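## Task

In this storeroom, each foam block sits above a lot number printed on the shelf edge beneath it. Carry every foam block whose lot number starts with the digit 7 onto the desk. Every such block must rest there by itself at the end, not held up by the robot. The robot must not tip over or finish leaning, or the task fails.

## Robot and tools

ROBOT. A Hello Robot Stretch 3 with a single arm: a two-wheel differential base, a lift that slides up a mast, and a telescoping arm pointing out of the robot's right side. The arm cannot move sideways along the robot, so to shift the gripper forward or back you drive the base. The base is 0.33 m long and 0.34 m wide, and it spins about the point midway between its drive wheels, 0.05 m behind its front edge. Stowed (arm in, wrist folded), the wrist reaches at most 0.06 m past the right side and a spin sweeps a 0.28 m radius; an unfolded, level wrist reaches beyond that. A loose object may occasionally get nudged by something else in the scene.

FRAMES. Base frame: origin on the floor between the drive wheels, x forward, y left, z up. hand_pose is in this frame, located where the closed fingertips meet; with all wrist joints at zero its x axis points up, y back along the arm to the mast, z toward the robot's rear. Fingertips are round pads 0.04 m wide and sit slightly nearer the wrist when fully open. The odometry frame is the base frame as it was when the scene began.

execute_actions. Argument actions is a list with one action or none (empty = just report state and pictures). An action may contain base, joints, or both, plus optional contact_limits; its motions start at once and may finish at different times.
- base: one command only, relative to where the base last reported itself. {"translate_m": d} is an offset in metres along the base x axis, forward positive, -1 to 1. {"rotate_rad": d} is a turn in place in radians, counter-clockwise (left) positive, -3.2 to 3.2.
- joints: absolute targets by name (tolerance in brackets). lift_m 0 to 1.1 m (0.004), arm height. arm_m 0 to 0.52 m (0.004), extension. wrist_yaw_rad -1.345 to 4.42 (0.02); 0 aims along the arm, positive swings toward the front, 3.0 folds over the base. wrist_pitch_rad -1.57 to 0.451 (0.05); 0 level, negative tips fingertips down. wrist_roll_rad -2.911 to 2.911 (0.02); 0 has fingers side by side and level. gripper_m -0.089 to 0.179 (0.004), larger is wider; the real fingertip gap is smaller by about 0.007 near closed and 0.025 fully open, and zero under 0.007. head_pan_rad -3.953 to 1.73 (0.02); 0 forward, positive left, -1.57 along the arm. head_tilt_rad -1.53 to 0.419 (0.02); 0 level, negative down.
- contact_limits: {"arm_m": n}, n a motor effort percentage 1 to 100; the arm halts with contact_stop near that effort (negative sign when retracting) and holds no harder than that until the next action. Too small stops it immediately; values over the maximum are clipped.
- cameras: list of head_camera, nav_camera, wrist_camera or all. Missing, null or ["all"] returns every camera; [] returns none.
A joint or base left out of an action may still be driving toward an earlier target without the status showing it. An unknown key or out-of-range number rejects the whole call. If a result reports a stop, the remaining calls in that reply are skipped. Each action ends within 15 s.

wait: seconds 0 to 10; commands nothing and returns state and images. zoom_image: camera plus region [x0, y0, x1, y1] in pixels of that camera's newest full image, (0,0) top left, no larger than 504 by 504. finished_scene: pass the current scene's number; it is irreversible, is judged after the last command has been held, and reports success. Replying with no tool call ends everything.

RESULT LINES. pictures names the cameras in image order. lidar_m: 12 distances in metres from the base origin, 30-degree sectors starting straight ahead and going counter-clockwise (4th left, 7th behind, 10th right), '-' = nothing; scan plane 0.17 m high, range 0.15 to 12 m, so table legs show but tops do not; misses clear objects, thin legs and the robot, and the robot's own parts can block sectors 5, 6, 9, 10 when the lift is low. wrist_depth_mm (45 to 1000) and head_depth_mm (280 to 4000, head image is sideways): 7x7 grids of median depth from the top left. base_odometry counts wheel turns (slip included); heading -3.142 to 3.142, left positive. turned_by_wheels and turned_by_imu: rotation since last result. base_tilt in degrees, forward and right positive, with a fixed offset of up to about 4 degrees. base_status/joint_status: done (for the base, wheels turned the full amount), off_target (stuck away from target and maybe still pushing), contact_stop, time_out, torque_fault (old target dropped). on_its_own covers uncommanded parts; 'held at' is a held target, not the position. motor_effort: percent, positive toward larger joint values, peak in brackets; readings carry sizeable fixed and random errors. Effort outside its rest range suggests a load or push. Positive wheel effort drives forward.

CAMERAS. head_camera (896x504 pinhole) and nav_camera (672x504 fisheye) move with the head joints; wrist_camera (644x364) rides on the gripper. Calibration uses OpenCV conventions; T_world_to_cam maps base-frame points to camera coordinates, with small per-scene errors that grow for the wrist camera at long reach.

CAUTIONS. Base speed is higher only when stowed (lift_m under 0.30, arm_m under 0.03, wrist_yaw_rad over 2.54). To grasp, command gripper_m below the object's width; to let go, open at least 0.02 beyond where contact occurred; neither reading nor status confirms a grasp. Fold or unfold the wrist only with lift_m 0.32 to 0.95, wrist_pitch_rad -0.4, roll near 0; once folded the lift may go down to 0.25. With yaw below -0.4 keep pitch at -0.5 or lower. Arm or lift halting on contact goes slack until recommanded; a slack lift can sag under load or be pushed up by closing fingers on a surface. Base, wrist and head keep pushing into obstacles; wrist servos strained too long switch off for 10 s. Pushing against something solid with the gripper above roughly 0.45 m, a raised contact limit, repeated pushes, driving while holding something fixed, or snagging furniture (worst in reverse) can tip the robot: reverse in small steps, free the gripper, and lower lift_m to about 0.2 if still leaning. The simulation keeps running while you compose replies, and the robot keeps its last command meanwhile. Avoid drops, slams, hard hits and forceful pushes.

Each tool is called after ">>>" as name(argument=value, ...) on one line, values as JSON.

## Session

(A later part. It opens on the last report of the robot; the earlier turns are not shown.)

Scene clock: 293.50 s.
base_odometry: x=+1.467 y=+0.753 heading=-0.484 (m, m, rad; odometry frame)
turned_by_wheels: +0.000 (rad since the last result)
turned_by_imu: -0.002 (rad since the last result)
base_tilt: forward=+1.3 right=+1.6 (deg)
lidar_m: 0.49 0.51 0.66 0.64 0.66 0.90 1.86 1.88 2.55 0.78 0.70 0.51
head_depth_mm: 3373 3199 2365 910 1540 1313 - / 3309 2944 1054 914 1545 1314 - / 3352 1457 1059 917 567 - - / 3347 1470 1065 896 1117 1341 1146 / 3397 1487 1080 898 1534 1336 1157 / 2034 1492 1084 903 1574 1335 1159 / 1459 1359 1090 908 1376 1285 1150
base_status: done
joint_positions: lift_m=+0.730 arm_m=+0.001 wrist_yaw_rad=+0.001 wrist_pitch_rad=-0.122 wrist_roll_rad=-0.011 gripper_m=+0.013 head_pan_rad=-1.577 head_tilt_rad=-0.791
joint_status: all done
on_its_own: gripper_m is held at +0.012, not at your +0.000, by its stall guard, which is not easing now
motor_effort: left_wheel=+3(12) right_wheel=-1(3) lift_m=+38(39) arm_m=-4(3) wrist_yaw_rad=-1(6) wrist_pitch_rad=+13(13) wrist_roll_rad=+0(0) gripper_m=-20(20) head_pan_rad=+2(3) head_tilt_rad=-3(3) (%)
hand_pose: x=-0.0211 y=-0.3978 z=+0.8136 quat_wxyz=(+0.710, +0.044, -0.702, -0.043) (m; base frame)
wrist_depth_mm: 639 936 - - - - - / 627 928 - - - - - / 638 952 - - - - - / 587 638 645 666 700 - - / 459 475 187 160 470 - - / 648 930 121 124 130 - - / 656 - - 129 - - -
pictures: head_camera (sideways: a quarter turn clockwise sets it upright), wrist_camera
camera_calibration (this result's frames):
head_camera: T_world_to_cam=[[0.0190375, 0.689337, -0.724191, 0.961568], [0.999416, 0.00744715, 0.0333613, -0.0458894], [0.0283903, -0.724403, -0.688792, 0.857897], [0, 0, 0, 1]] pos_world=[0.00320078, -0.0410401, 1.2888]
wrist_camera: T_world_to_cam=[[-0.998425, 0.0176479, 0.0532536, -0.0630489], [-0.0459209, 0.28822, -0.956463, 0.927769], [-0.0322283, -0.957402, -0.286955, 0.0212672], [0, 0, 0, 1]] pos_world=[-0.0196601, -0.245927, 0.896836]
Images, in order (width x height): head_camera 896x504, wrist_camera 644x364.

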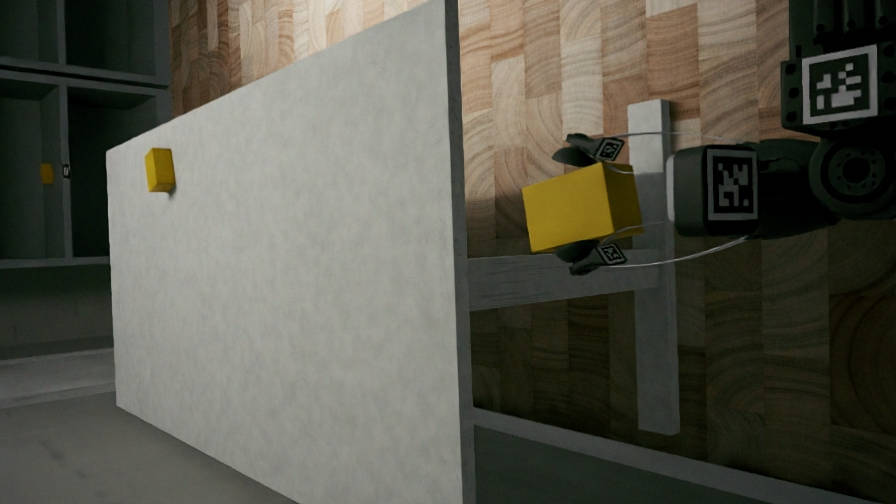

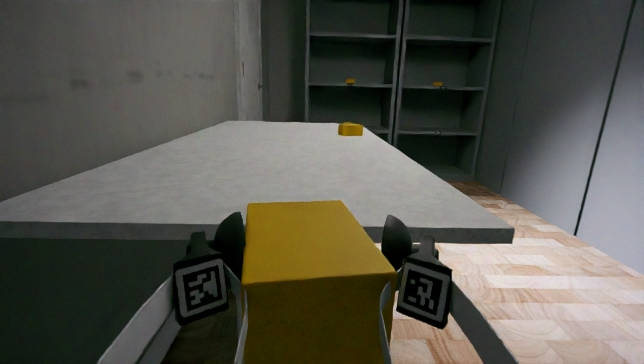

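Edge ≈0.66.

>>> execute_actions(actions=[{"joints":{"arm_m":0.40}}], cameras=[])

>>> execute_actions(actions=[{"joints":{"lift_m":0.669}}], cameras=[])

>>> execute_actions(actions=[{"joints":{"gripper_m":0.15}}], cameras=[])

>>> execute_actions(actions=[{"joints":{"arm_m":0.2}}], cameras=["wrist_camera"])

>>> finished_scene(scene=2)

Scene clock: 303.00 s.
base_odometry: x=+1.467 y=+0.753 heading=-0.484 (m, m, rad; odometry frame)
turned_by_wheels: +0.000 (rad since the last result)
turned_by_imu: -0.002 (rad since the last result)
base_tilt: forward=+1.3 right=+1.6 (deg)
lidar_m: 0.49 0.51 0.66 0.63 0.66 0.89 1.86 1.88 2.55 0.78 0.70 0.51
head_depth_mm: 3378 3214 2351 910 1573 - 1120 / 3310 2798 1097 - 1517 1316 1148 / 3345 1450 1129 1754 1563 1329 1152 / 3370 1468 1111 895 1448 1330 1157 / 3368 1476 1075 896 1541 1332 1159 / 2054 1506 1079 907 1577 1330 1161 / 1453 1353 1090 907 1368 1287 1152
base_status: not commanded
joint_positions: lift_m=+0.730 arm_m=+0.400 wrist_yaw_rad=+0.000 wrist_pitch_rad=-0.122 wrist_roll_rad=-0.011 gripper_m=+0.013 head_pan_rad=-1.577 head_tilt_rad=-0.791
joint_status: all done
on_its_own: gripper_m is held at +0.012, not at your +0.000, by its stall guard, which is not easing now
motor_effort: left_wheel=+3(3) right_wheel=-1(1) lift_m=+39(38) arm_m=+4(7) wrist_yaw_rad=+1(1) wrist_pitch_rad=+13(13) wrist_roll_rad=+0(0) gripper_m=-19(19) head_pan_rad=+3(2) head_tilt_rad=-4(4) (%)
hand_pose: x=-0.0214 y=-0.7960 z=+0.8136 quat_wxyz=(+0.710, +0.044, -0.702, -0.043) (m; base frame)
wrist_depth_mm: 638 942 - - - - - / 627 958 - - - - - / 650 923 - - - - - / 588 621 643 654 679 - - / 399 400 185 161 450 438 - / 293 297 120 124 130 312 - / 234 236 220 130 236 247 250
pictures: none
No camera images: the call's "cameras" was empty. Leave "cameras" out to get every camera's image.

Scene clock: 304.40 s.
base_odometry: x=+1.467 y=+0.753 heading=-0.484 (m, m, rad; odometry frame)
turned_by_wheels: +0.000 (rad since the last result)
turned_by_imu: +0.000 (rad since the last result)
base_tilt: forward=+1.3 right=+1.7 (deg)
lidar_m: 0.49 0.51 0.66 0.64 0.66 0.89 1.86 1.88 2.55 0.78 0.70 0.51
head_depth_mm: 3395 3203 2353 909 1575 1336 - / 3329 2787 1053 882 1527 1307 1145 / 3343 1453 1063 - 1565 1329 1149 / 3398 1477 1074 897 1450 1328 1156 / 3426 1471 1070 898 1534 1330 1156 / 2052 1495 1087 904 1569 1339 1163 / 1455 1351 1091 908 1379 1285 1149
base_status: not commanded
joint_positions: lift_m=+0.669 arm_m=+0.400 wrist_yaw_rad=+0.000 wrist_pitch_rad=-0.122 wrist_roll_rad=-0.011 gripper_m=+0.013 head_pan_rad=-1.577 head_tilt_rad=-0.791
joint_status: all done
on_its_own: gripper_m is held at +0.012, not at your +0.000, by its stall guard, which is not easing now
motor_effort: left_wheel=+3(3) right_wheel=-1(1) lift_m=+32(35) arm_m=+4(4) wrist_yaw_rad=+0(0) wrist_pitch_rad=+13(13) wrist_roll_rad=+0(0) gripper_m=-19(19) head_pan_rad=+3(2) head_tilt_rad=-4(4) (%)
hand_pose: x=-0.0214 y=-0.7960 z=+0.7528 quat_wxyz=(+0.710, +0.044, -0.702, -0.043) (m; base frame)
wrist_depth_mm: 643 957 - - - - - / 659 961 - - - - - / 628 822 940 984 - - - / 394 404 420 424 448 516 - / 258 260 184 160 300 282 290 / 190 193 121 125 131 206 209 / 153 153 144 129 152 162 163
pictures: none
No camera images: the call's "cameras" was empty. Leave "cameras" out to get every camera's image.

Scene clock: 306.27 s.
base_odometry: x=+1.467 y=+0.753 heading=-0.484 (m, m, rad; odometry frame)
turned_by_wheels: +0.000 (rad since the last result)
turned_by_imu: -0.001 (rad since the last result)
base_tilt: forward=+1.3 right=+1.6 (deg)
lidar_m: 0.49 0.51 0.66 0.64 0.66 0.89 1.86 1.88 2.55 0.78 0.70 0.51
head_depth_mm: 3363 3169 2345 907 1578 1340 - / 3319 2798 1052 885 1535 1310 1145 / 3306 1453 1065 - 1557 1323 1152 / 3358 1459 1068 910 1452 1326 1152 / 3407 1485 1070 898 1529 1334 1159 / 2054 1489 1084 905 1573 1334 1162 / 1451 1360 1087 906 1374 1285 1147
base_status: not commanded
joint_positions: lift_m=+0.669 arm_m=+0.400 wrist_yaw_rad=+0.000 wrist_pitch_rad=-0.122 wrist_roll_rad=-0.011 gripper_m=+0.150 head_pan_rad=-1.577 head_tilt_rad=-0.791
joint_status: all done
motor_effort: left_wheel=+3(3) right_wheel=-1(1) lift_m=+31(32) arm_m=+4(4) wrist_yaw_rad=+1(0) wrist_pitch_rad=+13(13) wrist_roll_rad=+0(0) gripper_m=+1(82) head_pan_rad=+2(2) head_tilt_rad=-3(4) (%)
hand_pose: x=-0.0214 y=-0.7960 z=+0.7528 quat_wxyz=(+0.710, +0.044, -0.702, -0.043) (m; base frame)
wrist_depth_mm: 653 956 - - - - - / 651 968 - - - - - / 635 818 957 977 - - - / 394 406 417 435 440 512 - / 259 280 247 165 278 306 290 / 202 190 178 127 193 - 208 / - 154 144 129 153 156 168
pictures: none
No camera images: the call's "cameras" was empty. Leave "cameras" out to get every camera's image.

Scene clock: 308.97 s.
base_odometry: x=+1.467 y=+0.753 heading=-0.484 (m, m, rad; odometry frame)
turned_by_wheels: +0.000 (rad since the last result)
turned_by_imu: -0.001 (rad since the last result)
base_tilt: forward=+1.3 right=+1.7 (deg)
lidar_m: 0.49 0.51 0.66 0.64 0.66 0.89 1.86 1.88 2.55 0.78 0.70 0.51
head_depth_mm: 3369 3198 2382 909 1579 1345 - / 3265 2910 1049 913 1673 1295 1143 / 3365 1447 1057 889 - 1274 1148 / 3363 1467 1067 890 1254 1334 1152 / 3362 1483 1073 897 1529 1328 1156 / 2045 1497 1076 908 1578 1342 1160 / 1455 1353 1090 909 1378 1293 1153
base_status: not commanded
joint_positions: lift_m=+0.669 arm_m=+0.200 wrist_yaw_rad=+0.000 wrist_pitch_rad=-0.122 wrist_roll_rad=-0.011 gripper_m=+0.150 head_pan_rad=-1.577 head_tilt_rad=-0.791
joint_status: all done
motor_effort: left_wheel=+3(3) right_wheel=-1(1) lift_m=+31(32) arm_m=-3(3) wrist_yaw_rad=+0(0) wrist_pitch_rad=+13(13) wrist_roll_rad=+0(0) gripper_m=+0(0) head_pan_rad=+3(3) head_tilt_rad=-4(4) (%)
hand_pose: x=-0.0214 y=-0.5968 z=+0.7528 quat_wxyz=(+0.710, +0.044, -0.702, -0.043) (m; base frame)
wrist_depth_mm: 642 975 - - - - - / 646 932 - - - - - / 617 880 948 - - - - / 397 410 419 342 449 520 - / 261 287 268 276 280 306 294 / 584 - 374 - - - - / 687 970 396 - - - -
pictures: wrist_camera
camera_calibration (this result's frames):
wrist_camera: T_world_to_cam=[[-0.998405, 0.0187742, 0.0532534, -0.0559114], [-0.0455956, 0.288271, -0.956463, 0.927037], [-0.0333083, -0.957365, -0.286956, -0.186713], [0, 0, 0, 1]] pos_world=[-0.0197725, -0.444941, 0.836075]
Images, in order (width x height): wrist_camera 644x364.

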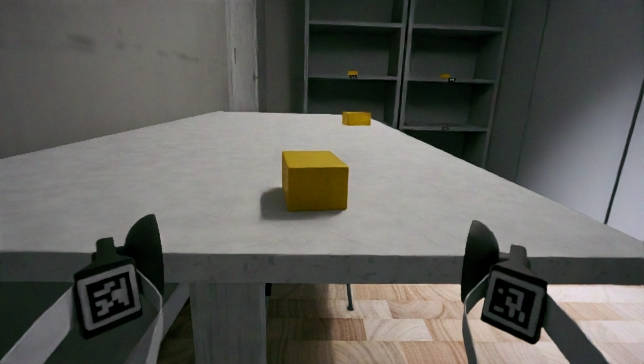

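The scene is finished: the task was done.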